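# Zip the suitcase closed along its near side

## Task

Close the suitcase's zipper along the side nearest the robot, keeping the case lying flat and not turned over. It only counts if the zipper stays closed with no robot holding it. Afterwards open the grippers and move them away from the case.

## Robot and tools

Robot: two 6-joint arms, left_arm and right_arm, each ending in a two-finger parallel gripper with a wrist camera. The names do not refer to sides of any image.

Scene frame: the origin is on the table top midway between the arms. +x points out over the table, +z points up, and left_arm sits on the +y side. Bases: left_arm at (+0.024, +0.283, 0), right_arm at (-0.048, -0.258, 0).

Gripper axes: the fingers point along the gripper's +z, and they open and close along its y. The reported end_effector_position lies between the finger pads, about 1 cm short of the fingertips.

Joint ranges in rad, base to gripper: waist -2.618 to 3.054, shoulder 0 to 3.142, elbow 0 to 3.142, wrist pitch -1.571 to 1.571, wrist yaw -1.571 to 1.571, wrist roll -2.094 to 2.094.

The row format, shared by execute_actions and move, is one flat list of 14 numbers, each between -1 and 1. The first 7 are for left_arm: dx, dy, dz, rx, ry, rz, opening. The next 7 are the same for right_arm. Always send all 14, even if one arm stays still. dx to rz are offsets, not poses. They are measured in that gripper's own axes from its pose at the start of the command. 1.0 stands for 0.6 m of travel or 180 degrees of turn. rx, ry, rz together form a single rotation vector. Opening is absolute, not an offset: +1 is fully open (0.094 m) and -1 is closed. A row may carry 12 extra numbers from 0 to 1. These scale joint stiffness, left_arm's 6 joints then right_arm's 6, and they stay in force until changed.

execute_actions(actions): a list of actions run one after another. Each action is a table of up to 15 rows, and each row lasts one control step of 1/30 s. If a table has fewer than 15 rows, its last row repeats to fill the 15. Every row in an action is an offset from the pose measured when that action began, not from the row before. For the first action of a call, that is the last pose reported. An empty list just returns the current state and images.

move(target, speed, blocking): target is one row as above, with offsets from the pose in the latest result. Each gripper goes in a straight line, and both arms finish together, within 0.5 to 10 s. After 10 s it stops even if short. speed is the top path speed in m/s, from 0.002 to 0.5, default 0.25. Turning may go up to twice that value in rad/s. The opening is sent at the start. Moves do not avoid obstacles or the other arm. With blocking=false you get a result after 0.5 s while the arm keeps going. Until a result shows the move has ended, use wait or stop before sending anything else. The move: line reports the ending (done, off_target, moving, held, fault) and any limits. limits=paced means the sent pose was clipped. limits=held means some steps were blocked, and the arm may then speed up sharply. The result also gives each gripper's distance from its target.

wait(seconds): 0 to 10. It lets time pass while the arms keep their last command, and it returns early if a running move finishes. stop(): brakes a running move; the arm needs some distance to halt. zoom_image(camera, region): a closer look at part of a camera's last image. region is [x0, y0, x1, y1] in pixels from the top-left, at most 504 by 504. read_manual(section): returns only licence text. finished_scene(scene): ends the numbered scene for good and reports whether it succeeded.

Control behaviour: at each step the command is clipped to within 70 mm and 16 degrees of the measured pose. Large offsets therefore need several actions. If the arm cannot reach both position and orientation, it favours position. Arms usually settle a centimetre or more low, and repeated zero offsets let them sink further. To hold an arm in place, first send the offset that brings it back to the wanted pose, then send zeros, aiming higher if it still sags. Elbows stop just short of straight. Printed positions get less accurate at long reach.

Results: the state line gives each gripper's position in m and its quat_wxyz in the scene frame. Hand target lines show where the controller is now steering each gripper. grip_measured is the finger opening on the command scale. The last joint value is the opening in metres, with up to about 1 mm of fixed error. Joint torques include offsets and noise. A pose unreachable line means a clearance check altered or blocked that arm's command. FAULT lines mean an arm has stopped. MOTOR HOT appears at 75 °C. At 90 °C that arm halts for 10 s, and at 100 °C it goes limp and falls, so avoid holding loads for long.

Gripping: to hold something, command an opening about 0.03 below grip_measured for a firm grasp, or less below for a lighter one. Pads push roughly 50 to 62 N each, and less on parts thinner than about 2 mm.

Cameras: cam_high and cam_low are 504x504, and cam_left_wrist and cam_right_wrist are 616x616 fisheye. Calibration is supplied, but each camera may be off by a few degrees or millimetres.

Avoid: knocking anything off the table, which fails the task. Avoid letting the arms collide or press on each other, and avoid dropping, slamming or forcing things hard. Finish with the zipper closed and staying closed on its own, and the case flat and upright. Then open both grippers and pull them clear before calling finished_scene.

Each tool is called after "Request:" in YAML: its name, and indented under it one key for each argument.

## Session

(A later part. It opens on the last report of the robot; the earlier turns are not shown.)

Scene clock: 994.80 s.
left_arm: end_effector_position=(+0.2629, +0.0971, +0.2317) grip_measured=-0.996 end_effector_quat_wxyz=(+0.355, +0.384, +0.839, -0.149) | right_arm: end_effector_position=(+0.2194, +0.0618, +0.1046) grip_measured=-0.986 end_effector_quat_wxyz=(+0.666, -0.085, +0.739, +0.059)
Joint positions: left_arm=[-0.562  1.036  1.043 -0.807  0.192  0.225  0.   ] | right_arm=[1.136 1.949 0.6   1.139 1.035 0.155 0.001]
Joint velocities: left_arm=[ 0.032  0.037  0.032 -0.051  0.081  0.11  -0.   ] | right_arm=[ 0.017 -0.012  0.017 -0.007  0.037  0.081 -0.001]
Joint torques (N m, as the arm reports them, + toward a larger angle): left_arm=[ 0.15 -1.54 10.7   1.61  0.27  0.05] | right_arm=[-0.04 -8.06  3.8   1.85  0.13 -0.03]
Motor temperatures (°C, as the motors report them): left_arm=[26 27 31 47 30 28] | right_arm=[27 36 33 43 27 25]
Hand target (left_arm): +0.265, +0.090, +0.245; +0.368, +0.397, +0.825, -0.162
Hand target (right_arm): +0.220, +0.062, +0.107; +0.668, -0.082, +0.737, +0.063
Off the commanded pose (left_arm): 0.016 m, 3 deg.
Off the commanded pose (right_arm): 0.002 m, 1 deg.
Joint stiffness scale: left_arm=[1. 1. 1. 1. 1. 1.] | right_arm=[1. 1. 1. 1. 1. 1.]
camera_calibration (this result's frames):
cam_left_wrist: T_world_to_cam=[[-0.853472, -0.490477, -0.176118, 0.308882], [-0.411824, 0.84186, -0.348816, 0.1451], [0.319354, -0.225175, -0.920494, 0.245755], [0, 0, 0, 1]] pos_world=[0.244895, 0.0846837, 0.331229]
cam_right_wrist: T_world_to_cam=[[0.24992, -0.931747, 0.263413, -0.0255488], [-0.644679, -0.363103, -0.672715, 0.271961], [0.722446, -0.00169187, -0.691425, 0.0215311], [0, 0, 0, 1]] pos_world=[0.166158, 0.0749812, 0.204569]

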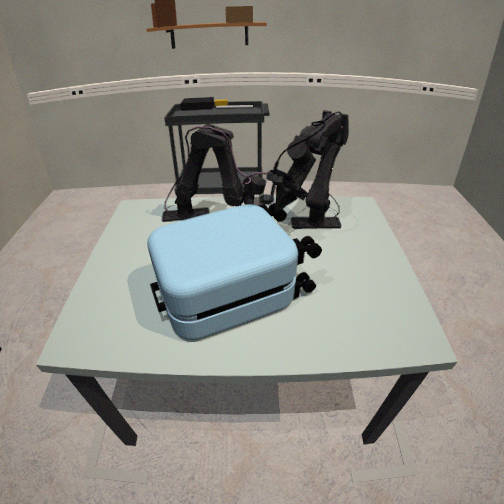

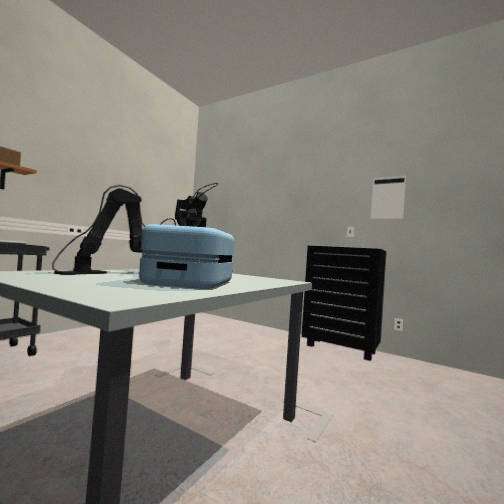

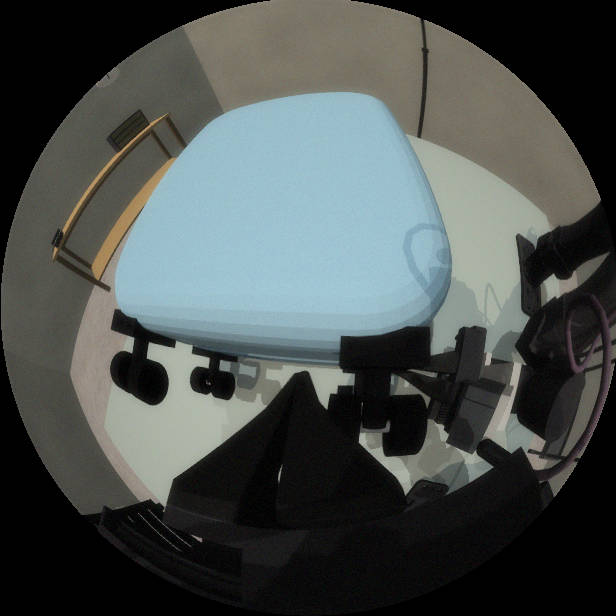

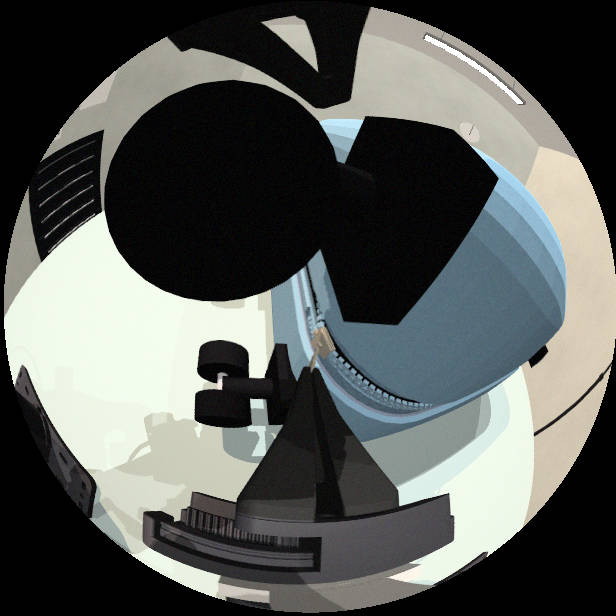

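Request:
move:
  target: [-0.003,-0.011,0.032,0,0,0,-1,-0.004,0,0,0,-0.002,0.003,-1]
  speed: 0.04

Request:
zoom_image:
  camera: "cam_left_wrist"
  region: [200, 300, 440, 460]

Scene clock: 1005.73 s.
left_arm: end_effector_position=(+0.2650, +0.0852, +0.2200) grip_measured=-0.996 end_effector_quat_wxyz=(+0.352, +0.384, +0.840, -0.150) | right_arm: end_effector_position=(+0.2194, +0.0618, +0.1045) grip_measured=-0.986 end_effector_quat_wxyz=(+0.666, -0.085, +0.739, +0.059)
Joint positions: left_arm=[-0.608  1.061  1.01  -0.748  0.163  0.192  0.   ] | right_arm=[1.136 1.949 0.6   1.138 1.035 0.156 0.001]
Joint velocities: left_arm=[-0.017 -0.012  0.002 -0.051  0.007 -0.022  0.   ] | right_arm=[ 0.017 -0.007 -0.007 -0.051  0.007 -0.007  0.   ]
Joint torques (N m, as the arm reports them, + toward a larger angle): left_arm=[-0.59 -1.48  7.62  1.73  0.05 -0.04] | right_arm=[-0.03 -7.96  3.78  1.87  0.14 -0.04]
Motor temperatures (°C, as the motors report them): left_arm=[26 26 33 45 30 28] | right_arm=[26 36 33 42 27 25]
Hand target (left_arm): +0.268, +0.082, +0.219; +0.355, +0.383, +0.840, -0.150
Hand target (right_arm): +0.220, +0.062, +0.107; +0.668, -0.081, +0.737, +0.063
Off the commanded pose (left_arm): 0.005 m, 0 deg.
Off the commanded pose (right_arm): 0.003 m, 1 deg.
Joint stiffness scale: left_arm=[1. 1. 1. 1. 1. 1.] | right_arm=[1. 1. 1. 1. 1. 1.]
move: done
camera_calibration (this result's frames):
cam_left_wrist: T_world_to_cam=[[-0.855477, -0.488442, -0.171995, 0.302238], [-0.412123, 0.843289, -0.34499, 0.150954], [0.313549, -0.224248, -0.922713, 0.233596], [0, 0, 0, 1]] pos_world=[0.247525, 0.0727109, 0.319603]
cam_right_wrist: T_world_to_cam=[[0.249949, -0.931773, 0.263296, -0.0255303], [-0.644975, -0.363038, -0.672467, 0.2719], [0.722173, -0.00173711, -0.691711, 0.0215464], [0, 0, 0, 1]] pos_world=[0.16619, 0.0749591, 0.20447]

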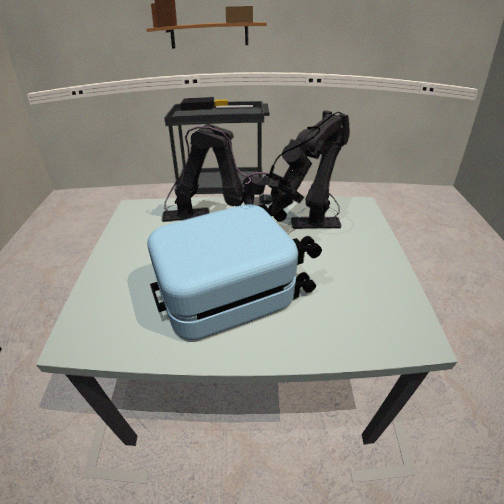

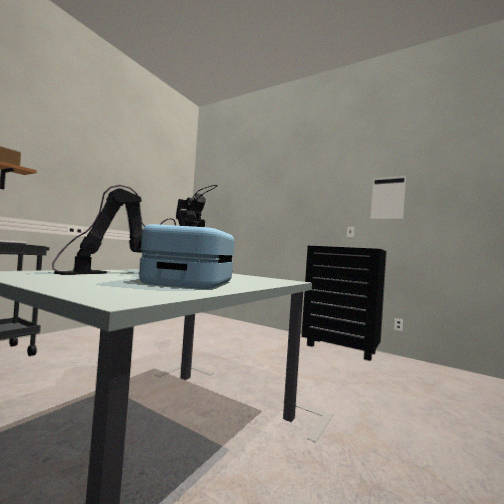

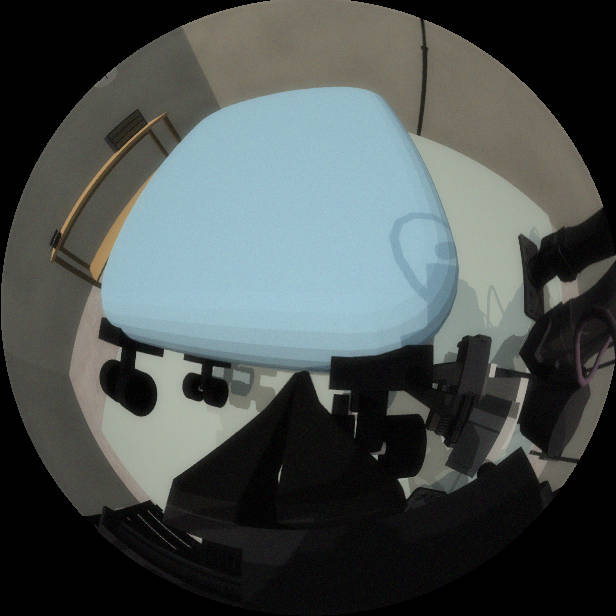

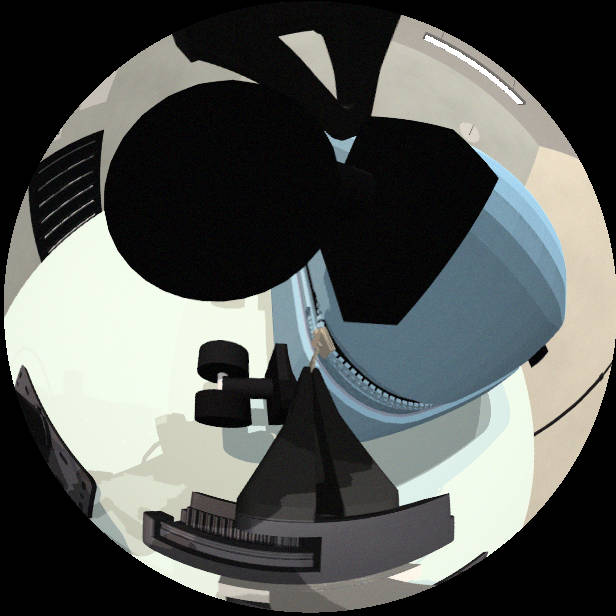

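Region (200, 300, 440, 460) of cam_left_wrist's 616x616 image, scaled by 2.100, with more detail than that image has.

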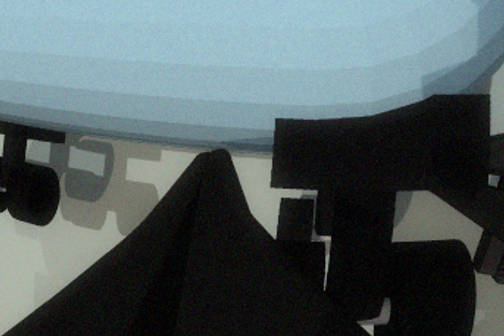

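Request:
execute_actions:
  actions:
    - [[0,0,0.008,0,0,0,-1,-0.004,0,0,0,-0.002,0.003,-1],[0,0,0.012,0,0,0,-1,-0.004,0,0,0,-0.002,0.003,-1],[0,0,0.016,0,0,0,-1,-0.004,0,0,0,-0.002,0.003,-1],[0,-0.005,0.016,0.005,0,0,-1,-0.004,0,0,0,-0.002,0.003,-1],[0,-0.005,0.016,0.005,0,0,-1,-0.004,0,0,0,-0.002,0.003,-1],[0,-0.009,0.016,0.01,0,0,-1,-0.004,0,0,0,-0.002,0.003,-1],[0,-0.009,0.016,0.01,0,0,-1,-0.004,0,0,0,-0.002,0.003,-1],[0,-0.014,0.016,0.015,0,0,-1,-0.004,0,0,0,-0.002,0.003,-1],[0,-0.014,0.016,0.015,0,0,-1,-0.004,0,0,0,-0.002,0.003,-1],[0,-0.019,0.016,0.02,0,0,-1,-0.004,0,0,0,-0.002,0.003,-1],[0,-0.019,0.016,0.02,0,0,-1,-0.004,0,0,0,-0.002,0.003,-1],[0,-0.023,0.016,0.025,0,0,-1,-0.004,0,0,0,-0.002,0.003,-1],[0,-0.023,0.016,0.025,0,0,-1,-0.004,0,0,0,-0.002,0.003,-1],[0,-0.028,0.016,0.03,0,0,-1,-0.004,0,0,0,-0.002,0.003,-1]]

Request:
wait:
  seconds: 0.3

Request:
zoom_image:
  camera: "cam_left_wrist"
  region: [200, 300, 440, 460]

Scene clock: 1015.50 s.
left_arm: end_effector_position=(+0.2639, +0.0827, +0.2152) grip_measured=-0.996 end_effector_quat_wxyz=(+0.347, +0.387, +0.840, -0.156) | right_arm: end_effector_position=(+0.2194, +0.0618, +0.1045) grip_measured=-0.986 end_effector_quat_wxyz=(+0.666, -0.085, +0.739, +0.059)
Joint positions: left_arm=[-0.608  1.067  0.998 -0.738  0.178  0.191  0.   ] | right_arm=[1.136 1.949 0.6   1.138 1.035 0.156 0.001]
Joint velocities: left_arm=[ 0.002  0.002 -0.007 -0.022 -0.007  0.007 -0.   ] | right_arm=[-0.002  0.002 -0.012  0.007  0.066  0.037  0.   ]
Joint torques (N m, as the arm reports them, + toward a larger angle): left_arm=[-0.51 -0.82  7.86  1.66  0.77 -0.04] | right_arm=[-0.04 -7.99  3.78  1.84  0.13 -0.03]
Motor temperatures (°C, as the motors report them): left_arm=[26 26 32 44 30 28] | right_arm=[26 36 33 41 26 25]
Hand target (left_arm): +0.256, +0.070, +0.213; +0.333, +0.400, +0.833, -0.188
Hand target (right_arm): +0.220, +0.062, +0.107; +0.668, -0.081, +0.737, +0.063
Off the commanded pose (left_arm): 0.015 m, 4 deg.
Off the commanded pose (right_arm): 0.002 m, 1 deg.
Joint stiffness scale: left_arm=[1. 1. 1. 1. 1. 1.] | right_arm=[1. 1. 1. 1. 1. 1.]
camera_calibration (this result's frames):
cam_left_wrist: T_world_to_cam=[[-0.862433, -0.480876, -0.158012, 0.297451], [-0.40848, 0.845554, -0.343777, 0.149537], [0.298922, -0.231939, -0.925662, 0.234088], [0, 0, 0, 1]] pos_world=[0.247641, 0.07089, 0.315094]
cam_right_wrist: T_world_to_cam=[[0.249949, -0.931773, 0.263296, -0.0255303], [-0.644975, -0.363038, -0.672467, 0.2719], [0.722173, -0.00173711, -0.691711, 0.0215464], [0, 0, 0, 1]] pos_world=[0.16619, 0.0749591, 0.20447]

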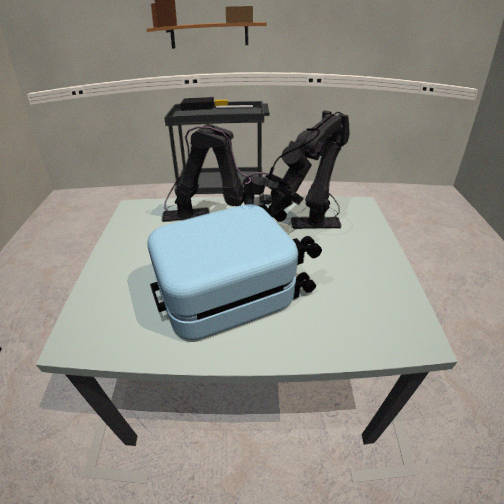

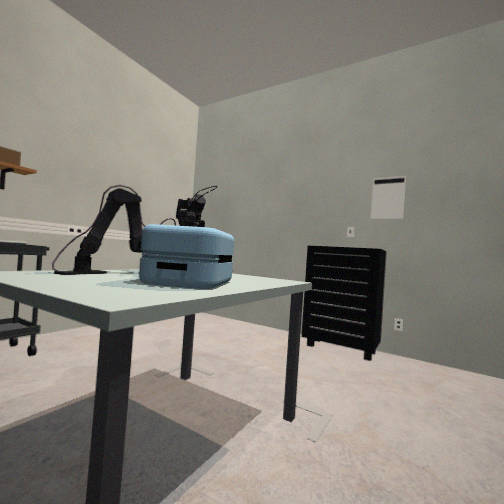

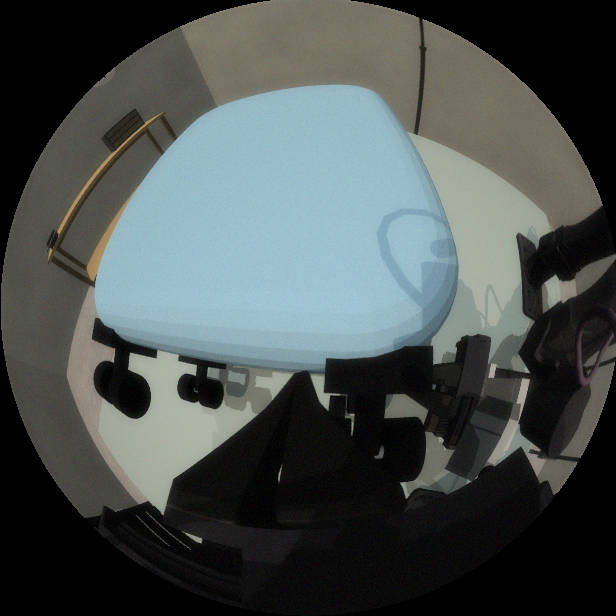

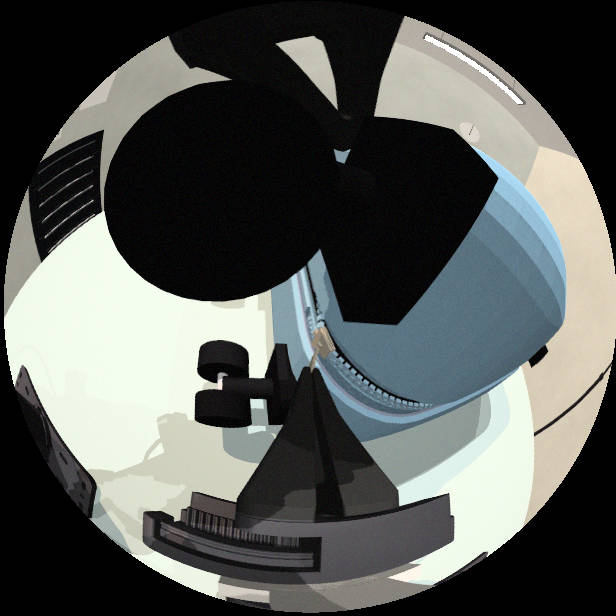

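Scene clock: 1015.80 s.
left_arm: end_effector_position=(+0.2634, +0.0826, +0.2150) grip_measured=-0.996 end_effector_quat_wxyz=(+0.346, +0.387, +0.840, -0.157) | right_arm: end_effector_position=(+0.2194, +0.0618, +0.1045) grip_measured=-0.986 end_effector_quat_wxyz=(+0.666, -0.085, +0.739, +0.059)
Joint positions: left_arm=[-0.608  1.067  0.998 -0.739  0.181  0.191  0.   ] | right_arm=[1.136 1.949 0.6   1.138 1.035 0.156 0.001]
Joint velocities: left_arm=[ 0.012  0.002  0.002 -0.022  0.022 -0.022 -0.001] | right_arm=[-0.017 -0.012 -0.012 -0.051 -0.037  0.051  0.   ]
Joint torques (N m, as the arm reports them, + toward a larger angle): left_arm=[-0.58 -0.74  7.87  1.64  0.78 -0.04] | right_arm=[ 0.05 -8.07  3.78  1.85  0.14  0.  ]
Motor temperatures (°C, as the motors report them): left_arm=[26 26 32 44 30 28] | right_arm=[26 36 33 41 26 25]
Hand target (left_arm): +0.256, +0.070, +0.213; +0.333, +0.400, +0.833, -0.188
Hand target (right_arm): +0.220, +0.062, +0.107; +0.668, -0.081, +0.737, +0.063
Off the commanded pose (left_arm): 0.015 m, 4 deg.
Off the commanded pose (right_arm): 0.002 m, 1 deg.
Joint stiffness scale: left_arm=[1. 1. 1. 1. 1. 1.] | right_arm=[1. 1. 1. 1. 1. 1.]
wait: 0.30 s; at rest by 0.17 s
camera_calibration (this result's frames):
cam_left_wrist: T_world_to_cam=[[-0.863487, -0.479624, -0.156045, 0.296714], [-0.407787, 0.845952, -0.343619, 0.14922], [0.296815, -0.233077, -0.926054, 0.234776], [0, 0, 0, 1]] pos_world=[0.247374, 0.0707993, 0.314991]
cam_right_wrist: T_world_to_cam=[[0.249949, -0.931773, 0.263296, -0.0255303], [-0.644975, -0.363038, -0.672467, 0.2719], [0.722173, -0.00173711, -0.691711, 0.0215464], [0, 0, 0, 1]] pos_world=[0.16619, 0.0749591, 0.20447]

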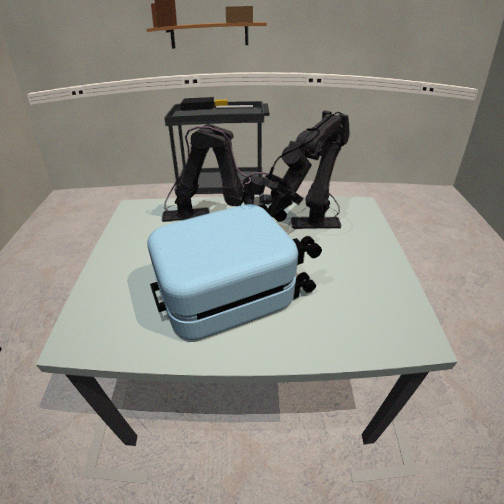

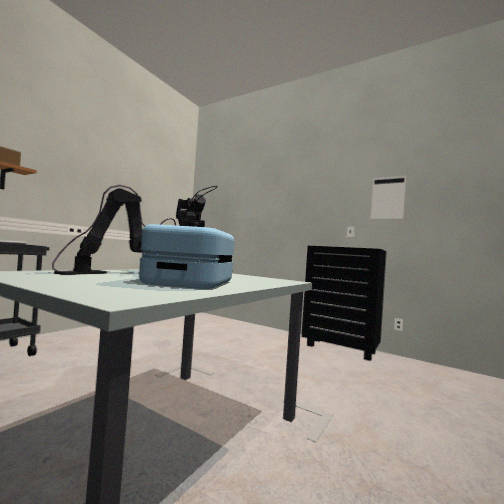

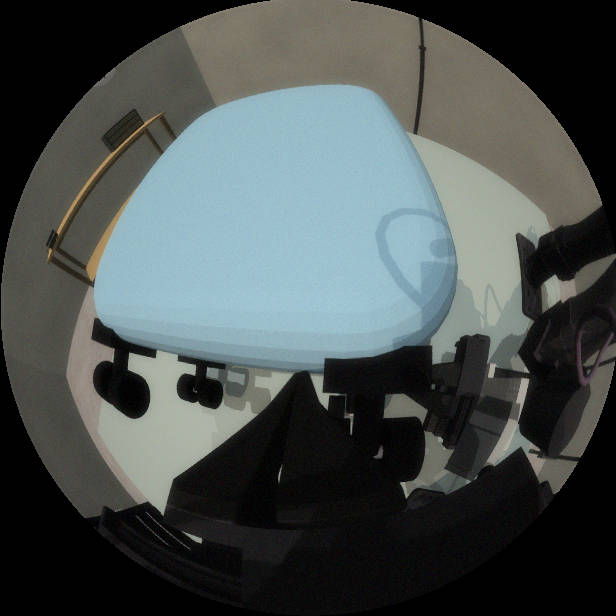

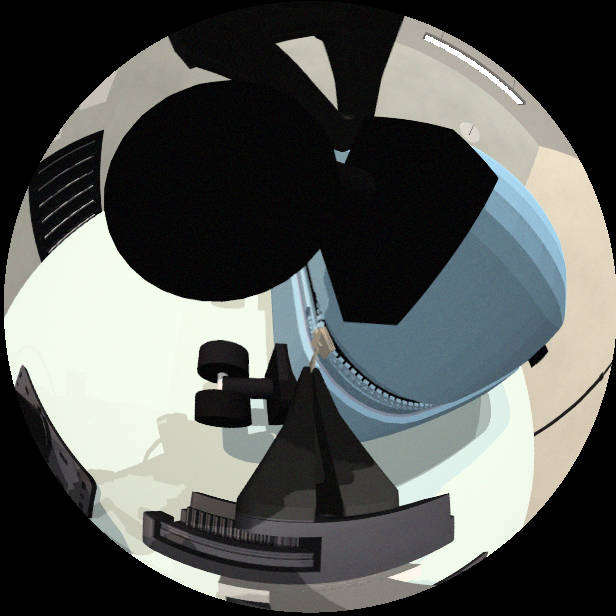

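Region (200, 300, 440, 460) of cam_left_wrist's 616x616 image, scaled by 2.100, with more detail than that image has.

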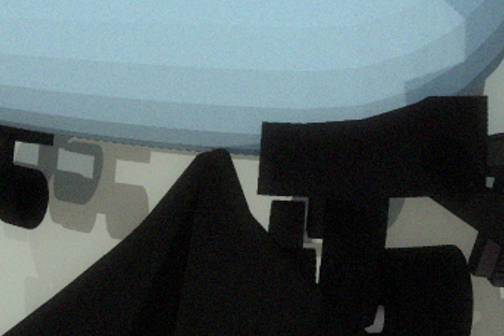

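Request:
execute_actions:
  actions:
    - [[0,-0.03,0.012,0.03,0,0.002,-1,-0.024,0.006,0.006,-0.005,-0.0115,0.021,-1],[0,-0.03,0.012,0.03,0,0.002,-1,-0.024,0.006,0.006,-0.005,-0.0115,0.021,-1],[0,-0.035,0.012,0.034,0,0.003,-1,-0.032,0.009,0.008,-0.007,-0.0155,0.028,-1],[0,-0.035,0.012,0.034,0,0.003,-1,-0.032,0.009,0.008,-0.007,-0.0155,0.028,-1],[0,-0.04,0.012,0.038,0,0.004,-1,-0.04,0.011,0.010,-0.009,-0.019,0.035,-1],[0,-0.04,0.012,0.038,0,0.004,-1,-0.04,0.011,0.010,-0.009,-0.019,0.035,-1],[0,-0.045,0.012,0.042,0,0.005,-1,-0.048,0.013,0.012,-0.011,-0.023,0.042,-1],[0,-0.045,0.012,0.042,0,0.005,-1,-0.048,0.013,0.012,-0.011,-0.023,0.042,-1],[0,-0.05,0.012,0.045,0,0.006,-1,-0.056,0.016,0.014,-0.013,-0.027,0.049,-1],[0,-0.05,0.012,0.045,0,0.006,-1,-0.056,0.016,0.014,-0.013,-0.027,0.049,-1],[0,-0.054,0.012,0.048,0,0.007,-1,-0.064,0.019,0.016,-0.015,-0.031,0.056,-1]]

Request:
zoom_image:
  camera: "cam_right_wrist"
  region: [220, 250, 420, 410]

Scene clock: 1041.13 s.
left_arm: end_effector_position=(+0.2607, +0.0812, +0.2143) grip_measured=-0.996 end_effector_quat_wxyz=(+0.341, +0.389, +0.840, -0.163) | right_arm: end_effector_position=(+0.2203, +0.0625, +0.1063) grip_measured=-0.986 end_effector_quat_wxyz=(+0.667, -0.077, +0.738, +0.070)
Joint positions: left_arm=[-0.608  1.067  0.998 -0.746  0.196  0.191  0.   ] | right_arm=[1.133 1.949 0.6   1.15  1.028 0.171 0.001]
Joint velocities: left_arm=[ 0.007  0.027 -0.007 -0.007 -0.11  -0.007 -0.   ] | right_arm=[-0.012 -0.012 -0.012  0.007 -0.037  0.081 -0.   ]
Joint torques (N m, as the arm reports them, + toward a larger angle): left_arm=[-1.88 -1.06  7.05  1.56  1.24  0.03] | right_arm=[-1.84 -9.38  6.98  3.18 -0.46 -0.05]
Motor temperatures (°C, as the motors report them): left_arm=[26 26 33 43 30 28] | right_arm=[26 36 32 41 26 25]
Hand target (left_arm): +0.241, +0.060, +0.210; +0.317, +0.420, +0.823, -0.215
Hand target (right_arm): +0.229, +0.074, +0.142; +0.689, -0.033, +0.711, +0.137
Off the commanded pose (left_arm): 0.030 m, 8 deg.
Off the commanded pose (right_arm): 0.039 m, 10 deg.
Joint stiffness scale: left_arm=[1. 1. 1. 1. 1. 1.] | right_arm=[1. 1. 1. 1. 1. 1.]
camera_calibration (this result's frames):
cam_left_wrist: T_world_to_cam=[[-0.870218, -0.47134, -0.143384, 0.291943], [-0.402876, 0.848328, -0.343557, 0.147509], [0.283569, -0.241203, -0.928121, 0.239161], [0, 0, 0, 1]] pos_world=[0.245664, 0.0701548, 0.314508]
cam_right_wrist: T_world_to_cam=[[0.25163, -0.938161, 0.237774, -0.0228347], [-0.644592, -0.345714, -0.681897, 0.273743], [0.72193, 0.0183184, -0.691723, 0.020972], [0, 0, 0, 1]] pos_world=[0.167058, 0.0728301, 0.206601]

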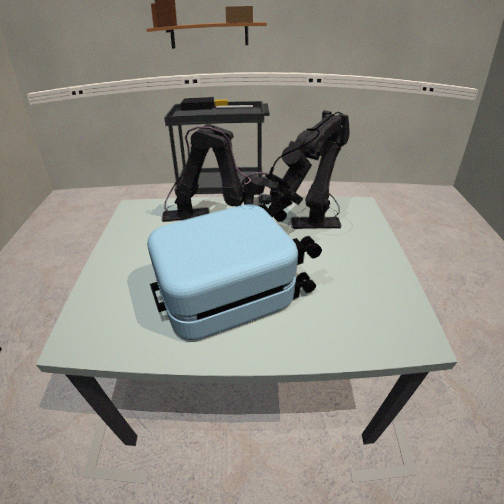

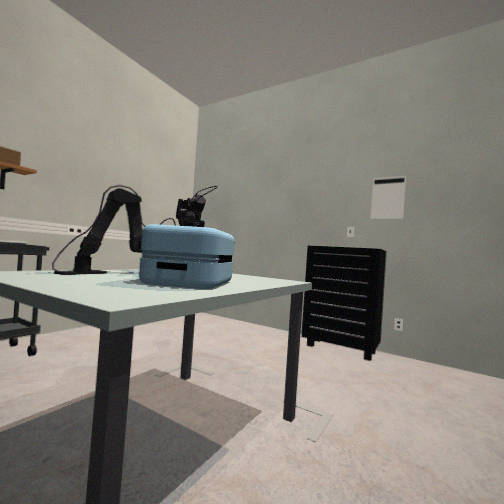

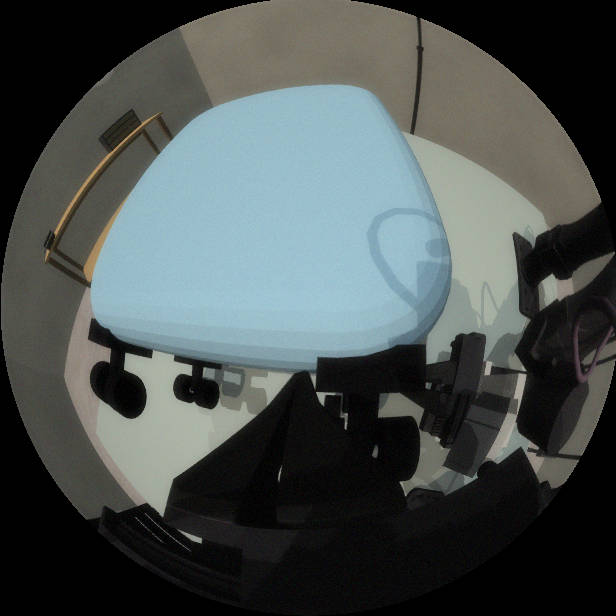

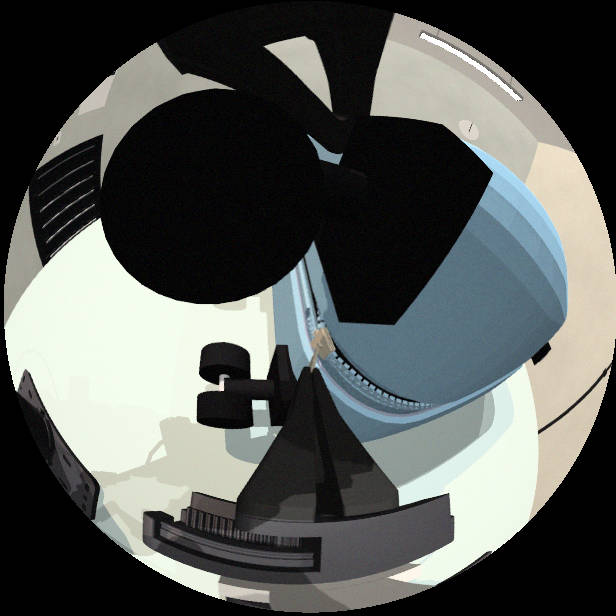

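Region (220, 250, 420, 410) of cam_right_wrist's 616x616 image, scaled by 2.520, with more detail than that image has; it fills the top 403 rows of this view, and the rest is white.

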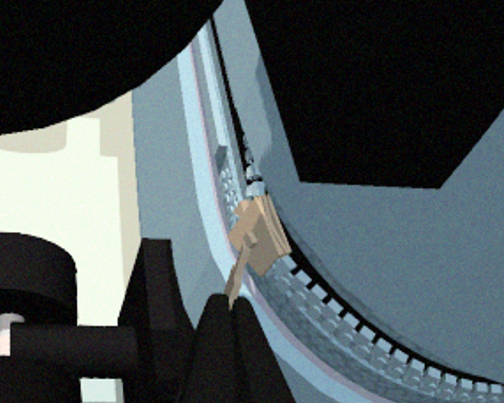

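Request:
execute_actions:
  actions:
    - [[0,-0.05,0.012,0.045,0,0.007,-1,-0.058,0.018,0.02,-0.016,-0.026,0.051,-1],[0,-0.05,0.012,0.045,0,0.007,-1,-0.058,0.018,0.02,-0.016,-0.026,0.051,-1],[0,-0.053,0.012,0.047,0,0.007,-1,-0.058,0.018,0.024,-0.016,-0.025,0.051,-1],[0,-0.053,0.012,0.047,0,0.007,-1,-0.058,0.018,0.024,-0.016,-0.025,0.051,-1],[0,-0.056,0.012,0.05,0,0.008,-1,-0.058,0.018,0.028,-0.016,-0.025,0.051,-1],[0,-0.056,0.012,0.05,0,0.008,-1,-0.058,0.018,0.028,-0.016,-0.025,0.051,-1],[0,-0.06,0.012,0.052,0,0.008,-1,-0.058,0.018,0.033,-0.0165,-0.025,0.051,-1]]

Request:
zoom_image:
  camera: "cam_right_wrist"
  region: [220, 250, 420, 410]

Scene clock: 1055.00 s.
left_arm: end_effector_position=(+0.2638, +0.0822, +0.2155) grip_measured=-0.996 end_effector_quat_wxyz=(+0.347, +0.387, +0.840, -0.158) | right_arm: end_effector_position=(+0.2250, +0.0641, +0.1062) grip_measured=-0.986 end_effector_quat_wxyz=(+0.663, -0.072, +0.740, +0.087)
Joint positions: left_arm=[-0.608  1.067  0.998 -0.736  0.181  0.191  0.   ] | right_arm=[1.113 1.949 0.6   1.157 0.989 0.194 0.001]
Joint velocities: left_arm=[-0.017 -0.002 -0.012  0.051 -0.022  0.037 -0.   ] | right_arm=[-0.002  0.002  0.002 -0.007 -0.022  0.022  0.   ]
Joint torques (N m, as the arm reports them, + toward a larger angle): left_arm=[-2.15 -1.37  7.12  1.35  1.64  0.01] | right_arm=[-3.12 -8.85  8.31  2.92 -0.45 -0.07]
Motor temperatures (°C, as the motors report them): left_arm=[26 26 32 42 31 28] | right_arm=[27 36 33 44 26 25]
Hand target (left_arm): +0.236, +0.058, +0.211; +0.310, +0.424, +0.821, -0.225
Hand target (right_arm): +0.239, +0.075, +0.140; +0.685, -0.032, +0.714, +0.143
Off the commanded pose (left_arm): 0.040 m, 10 deg.
Off the commanded pose (right_arm): 0.039 m, 9 deg.
Joint stiffness scale: left_arm=[1. 1. 1. 1. 1. 1.] | right_arm=[1. 1. 1. 1. 1. 1.]
camera_calibration (this result's frames):
cam_left_wrist: T_world_to_cam=[[-0.863293, -0.479668, -0.156982, 0.297087], [-0.406858, 0.845462, -0.34592, 0.15008], [0.298649, -0.234761, -0.925038, 0.234463], [0, 0, 0, 1]] pos_world=[0.247513, 0.0706588, 0.315441]
cam_right_wrist: T_world_to_cam=[[0.269582, -0.940563, 0.206559, -0.0230176], [-0.645633, -0.335684, -0.685911, 0.277299], [0.714481, 0.0515483, -0.697754, 0.0176655], [0, 0, 0, 1]] pos_world=[0.172617, 0.0705247, 0.207283]

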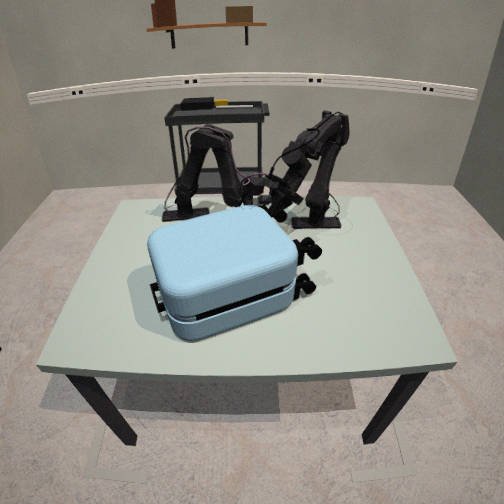

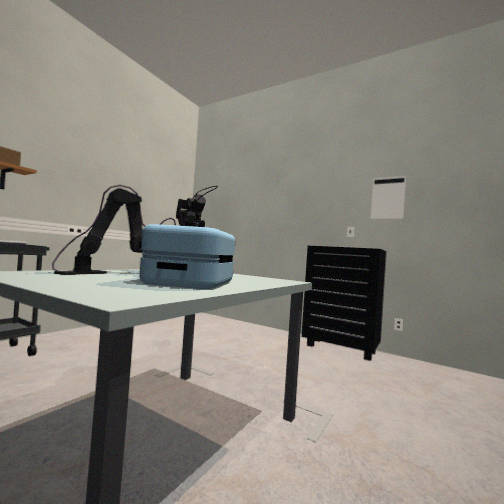

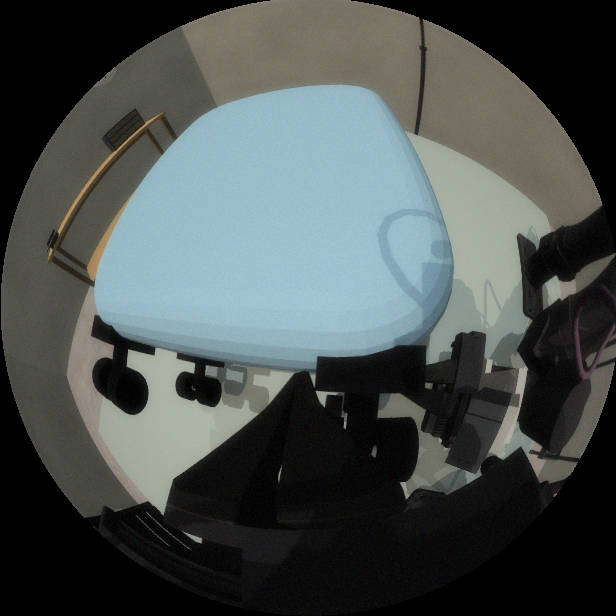

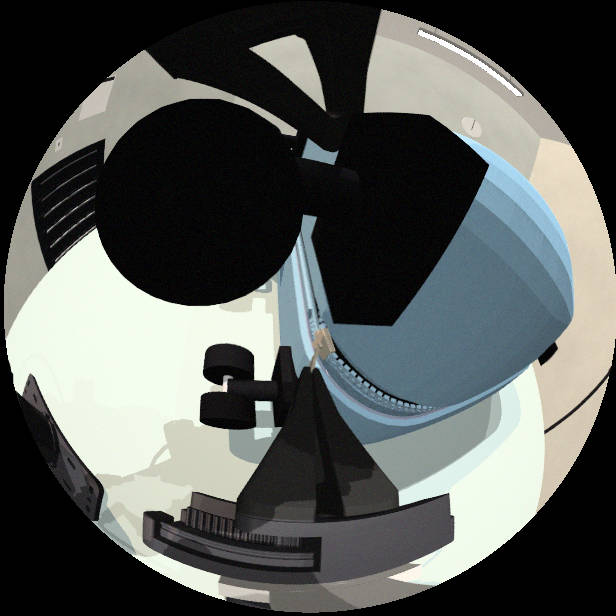

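Region (220, 250, 420, 410) of cam_right_wrist's 616x616 image, scaled by 2.520, with more detail than that image has; it fills the top 403 rows of this view, and the rest is white.

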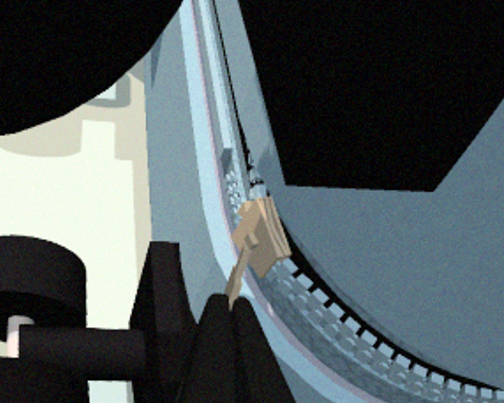

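Request:
execute_actions:
  actions:
    - [[0,-0.066,0.012,0.058,0,0.008,-1,-0.05,0.03,0.026,-0.026,-0.02,0.045,-1],[0,-0.066,0.012,0.058,0,0.008,-1,-0.05,0.03,0.026,-0.026,-0.02,0.045,-1],[0,-0.07,0.012,0.062,0,0.009,-1,-0.046,0.037,0.028,-0.032,-0.018,0.042,-1],[0,-0.07,0.012,0.062,0,0.009,-1,-0.046,0.037,0.028,-0.032,-0.018,0.042,-1],[0,-0.074,0.012,0.066,0,0.009,-1,-0.044,0.044,0.031,-0.038,-0.016,0.04,-1]]

Request:
zoom_image:
  camera: "cam_right_wrist"
  region: [250, 270, 390, 390]

Scene clock: 1063.67 s.
left_arm: end_effector_position=(+0.2639, +0.0823, +0.2156) grip_measured=-0.996 end_effector_quat_wxyz=(+0.347, +0.387, +0.840, -0.157) | right_arm: end_effector_position=(+0.2298, +0.0690, +0.1058) grip_measured=-0.986 end_effector_quat_wxyz=(+0.657, -0.074, +0.741, +0.113)
Joint positions: left_arm=[-0.608  1.067  0.998 -0.736  0.181  0.191  0.   ] | right_arm=[1.089 1.949 0.6   1.165 0.923 0.219 0.001]
Joint velocities: left_arm=[-0.007 -0.002  0.002 -0.022 -0.007 -0.037 -0.   ] | right_arm=[ 0.002  0.002 -0.012 -0.007  0.051 -0.007  0.   ]
Joint torques (N m, as the arm reports them, + toward a larger angle): left_arm=[-2.38 -1.05  7.37  1.33  1.88  0.04] | right_arm=[-1.76 -8.03  9.26  2.51 -0.92 -0.08]
Motor temperatures (°C, as the motors report them): left_arm=[26 26 32 41 32 28] | right_arm=[27 36 33 45 26 25]
Hand target (left_arm): +0.233, +0.054, +0.212; +0.307, +0.430, +0.816, -0.235
Hand target (right_arm): +0.238, +0.091, +0.133; +0.670, -0.064, +0.719, +0.172
Off the commanded pose (left_arm): 0.045 m, 12 deg.
Off the commanded pose (right_arm): 0.037 m, 8 deg.
Joint stiffness scale: left_arm=[1. 1. 1. 1. 1. 1.] | right_arm=[1. 1. 1. 1. 1. 1.]
camera_calibration (this result's frames):
cam_left_wrist: T_world_to_cam=[[-0.863093, -0.479894, -0.157394, 0.297243], [-0.406919, 0.845359, -0.346101, 0.150194], [0.299146, -0.234671, -0.924901, 0.23432], [0, 0, 0, 1]] pos_world=[0.247569, 0.0706655, 0.315489]
cam_right_wrist: T_world_to_cam=[[0.308159, -0.936244, 0.168776, -0.0248453], [-0.642994, -0.335728, -0.688364, 0.281405], [0.70114, 0.103604, -0.705457, 0.0139555], [0, 0, 0, 1]] pos_world=[0.178813, 0.0697684, 0.207747]

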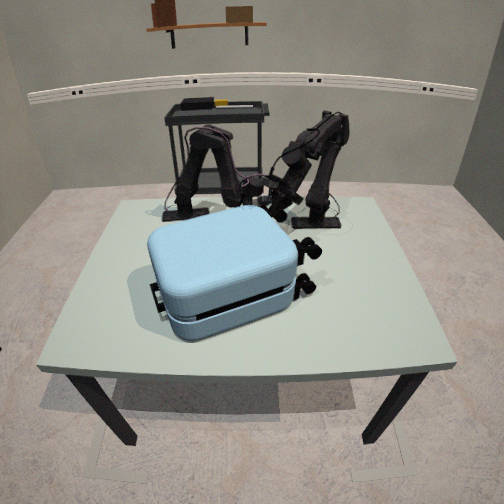

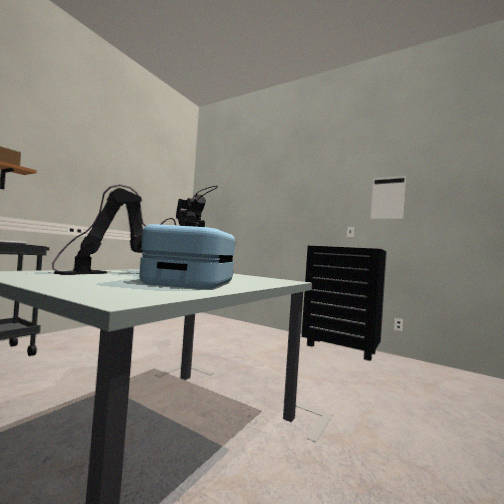

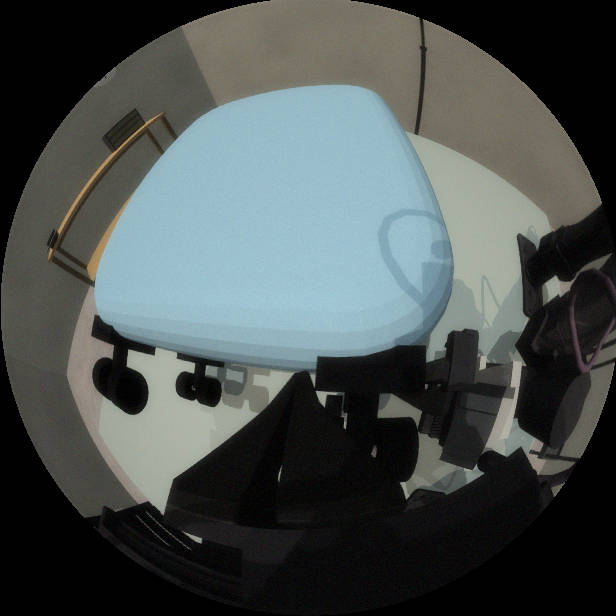

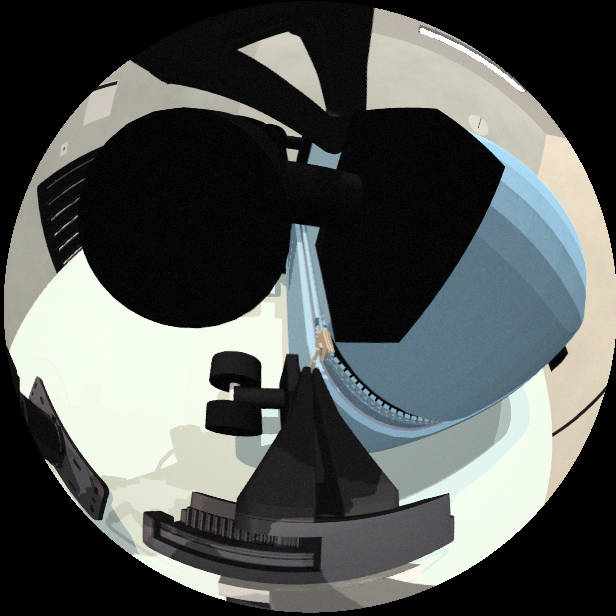

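Region (250, 270, 390, 390) of cam_right_wrist's 616x616 image, scaled by 3.600, with more detail than that image has; it fills the top 432 rows of this view, and the rest is white.

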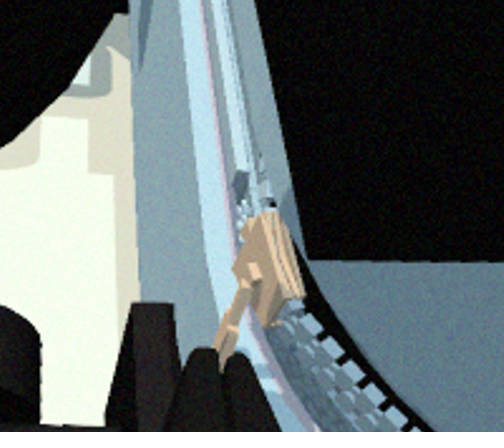

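Request:
execute_actions:
  actions:
    - [[0,-0.074,0.012,0.066,0,0.009,-1,-0.044,0.038,0.024,-0.032,-0.017,0.036,-1],[0,-0.074,0.012,0.066,0,0.009,-1,-0.044,0.038,0.024,-0.032,-0.017,0.036,-1],[0,-0.074,0.012,0.066,0,0.009,-1,-0.044,0.04,0.028,-0.034,-0.017,0.036,-1],[0,-0.074,0.012,0.066,0,0.009,-1,-0.044,0.04,0.028,-0.034,-0.017,0.036,-1],[0,-0.074,0.012,0.066,0,0.009,-1,-0.044,0.042,0.031,-0.036,-0.017,0.036,-1]]

Request:
zoom_image:
  camera: "cam_right_wrist"
  region: [250, 270, 390, 390]

Scene clock: 1069.23 s.
left_arm: end_effector_position=(+0.2640, +0.0822, +0.2151) grip_measured=-0.996 end_effector_quat_wxyz=(+0.347, +0.387, +0.840, -0.157) | right_arm: end_effector_position=(+0.2333, +0.0718, +0.1055) grip_measured=-0.986 end_effector_quat_wxyz=(+0.652, -0.072, +0.743, +0.133)
Joint positions: left_arm=[-0.608  1.069  0.998 -0.736  0.181  0.191  0.   ] | right_arm=[1.071 1.949 0.6   1.17  0.878 0.242 0.001]
Joint velocities: left_arm=[ 0.022  0.012  0.002 -0.037 -0.007  0.007 -0.   ] | right_arm=[-0.007 -0.002 -0.007  0.022 -0.007 -0.007 -0.001]
Joint torques (N m, as the arm reports them, + toward a larger angle): left_arm=[-2.41 -1.24  7.3   1.35  1.87  0.06] | right_arm=[-2.08 -8.03  9.4   2.55 -1.06 -0.14]
Motor temperatures (°C, as the motors report them): left_arm=[26 26 32 41 32 28] | right_arm=[27 36 34 44 26 25]
Hand target (left_arm): +0.233, +0.054, +0.212; +0.307, +0.430, +0.816, -0.235
Hand target (right_arm): +0.242, +0.094, +0.133; +0.665, -0.067, +0.719, +0.192
Off the commanded pose (left_arm): 0.045 m, 12 deg.
Off the commanded pose (right_arm): 0.038 m, 8 deg.
Joint stiffness scale: left_arm=[1. 1. 1. 1. 1. 1.] | right_arm=[1. 1. 1. 1. 1. 1.]
camera_calibration (this result's frames):
cam_left_wrist: T_world_to_cam=[[-0.86329, -0.479759, -0.15672, 0.297134], [-0.407354, 0.845656, -0.34486, 0.149983], [0.297981, -0.233874, -0.925478, 0.234219], [0, 0, 0, 1]] pos_world=[0.247817, 0.0704963, 0.315055]
cam_right_wrist: T_world_to_cam=[[0.332576, -0.93307, 0.137019, -0.0257928], [-0.643349, -0.330703, -0.690462, 0.284358], [0.689562, 0.141481, -0.710273, 0.0115436], [0, 0, 0, 1]] pos_world=[0.18356, 0.0683385, 0.208072]

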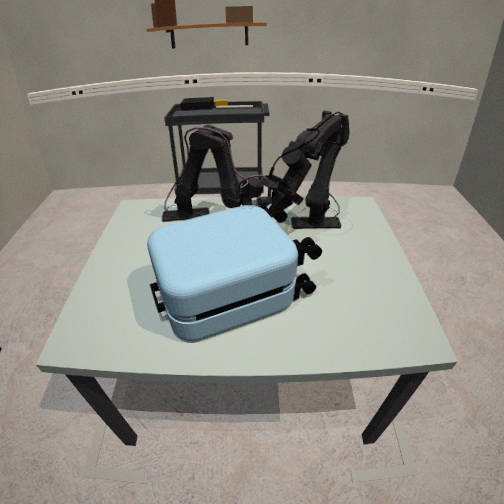

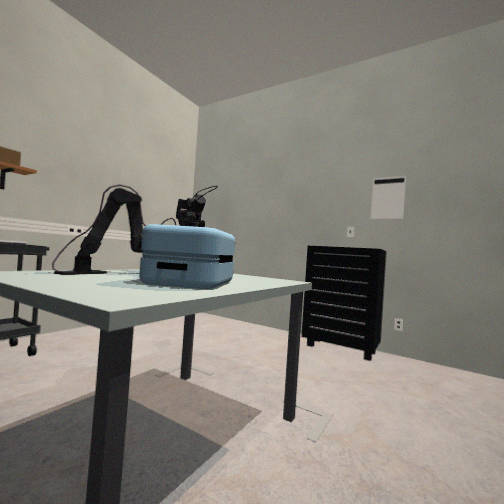

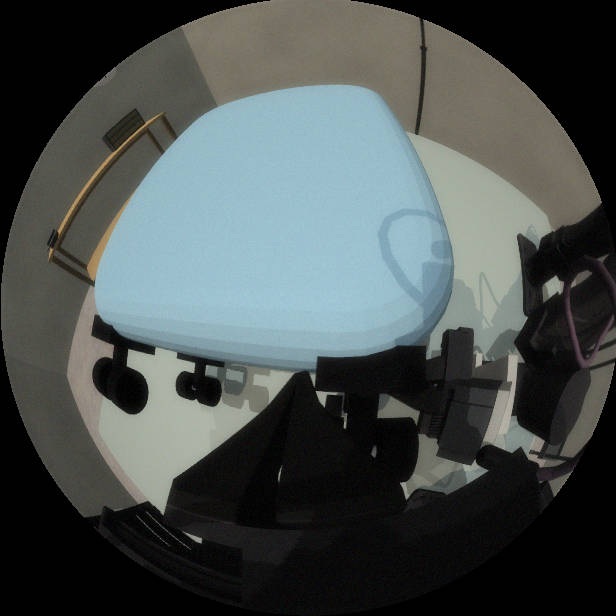

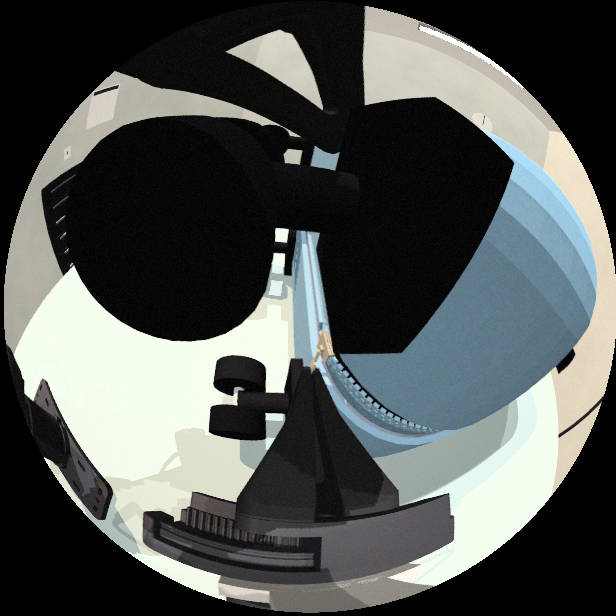

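Region (250, 270, 390, 390) of cam_right_wrist's 616x616 image, scaled by 3.600, with more detail than that image has; it fills the top 432 rows of this view, and the rest is white.

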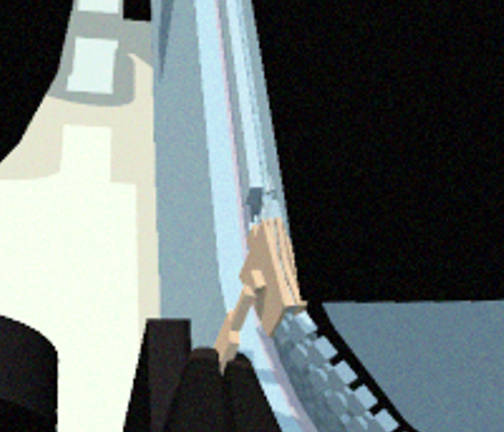

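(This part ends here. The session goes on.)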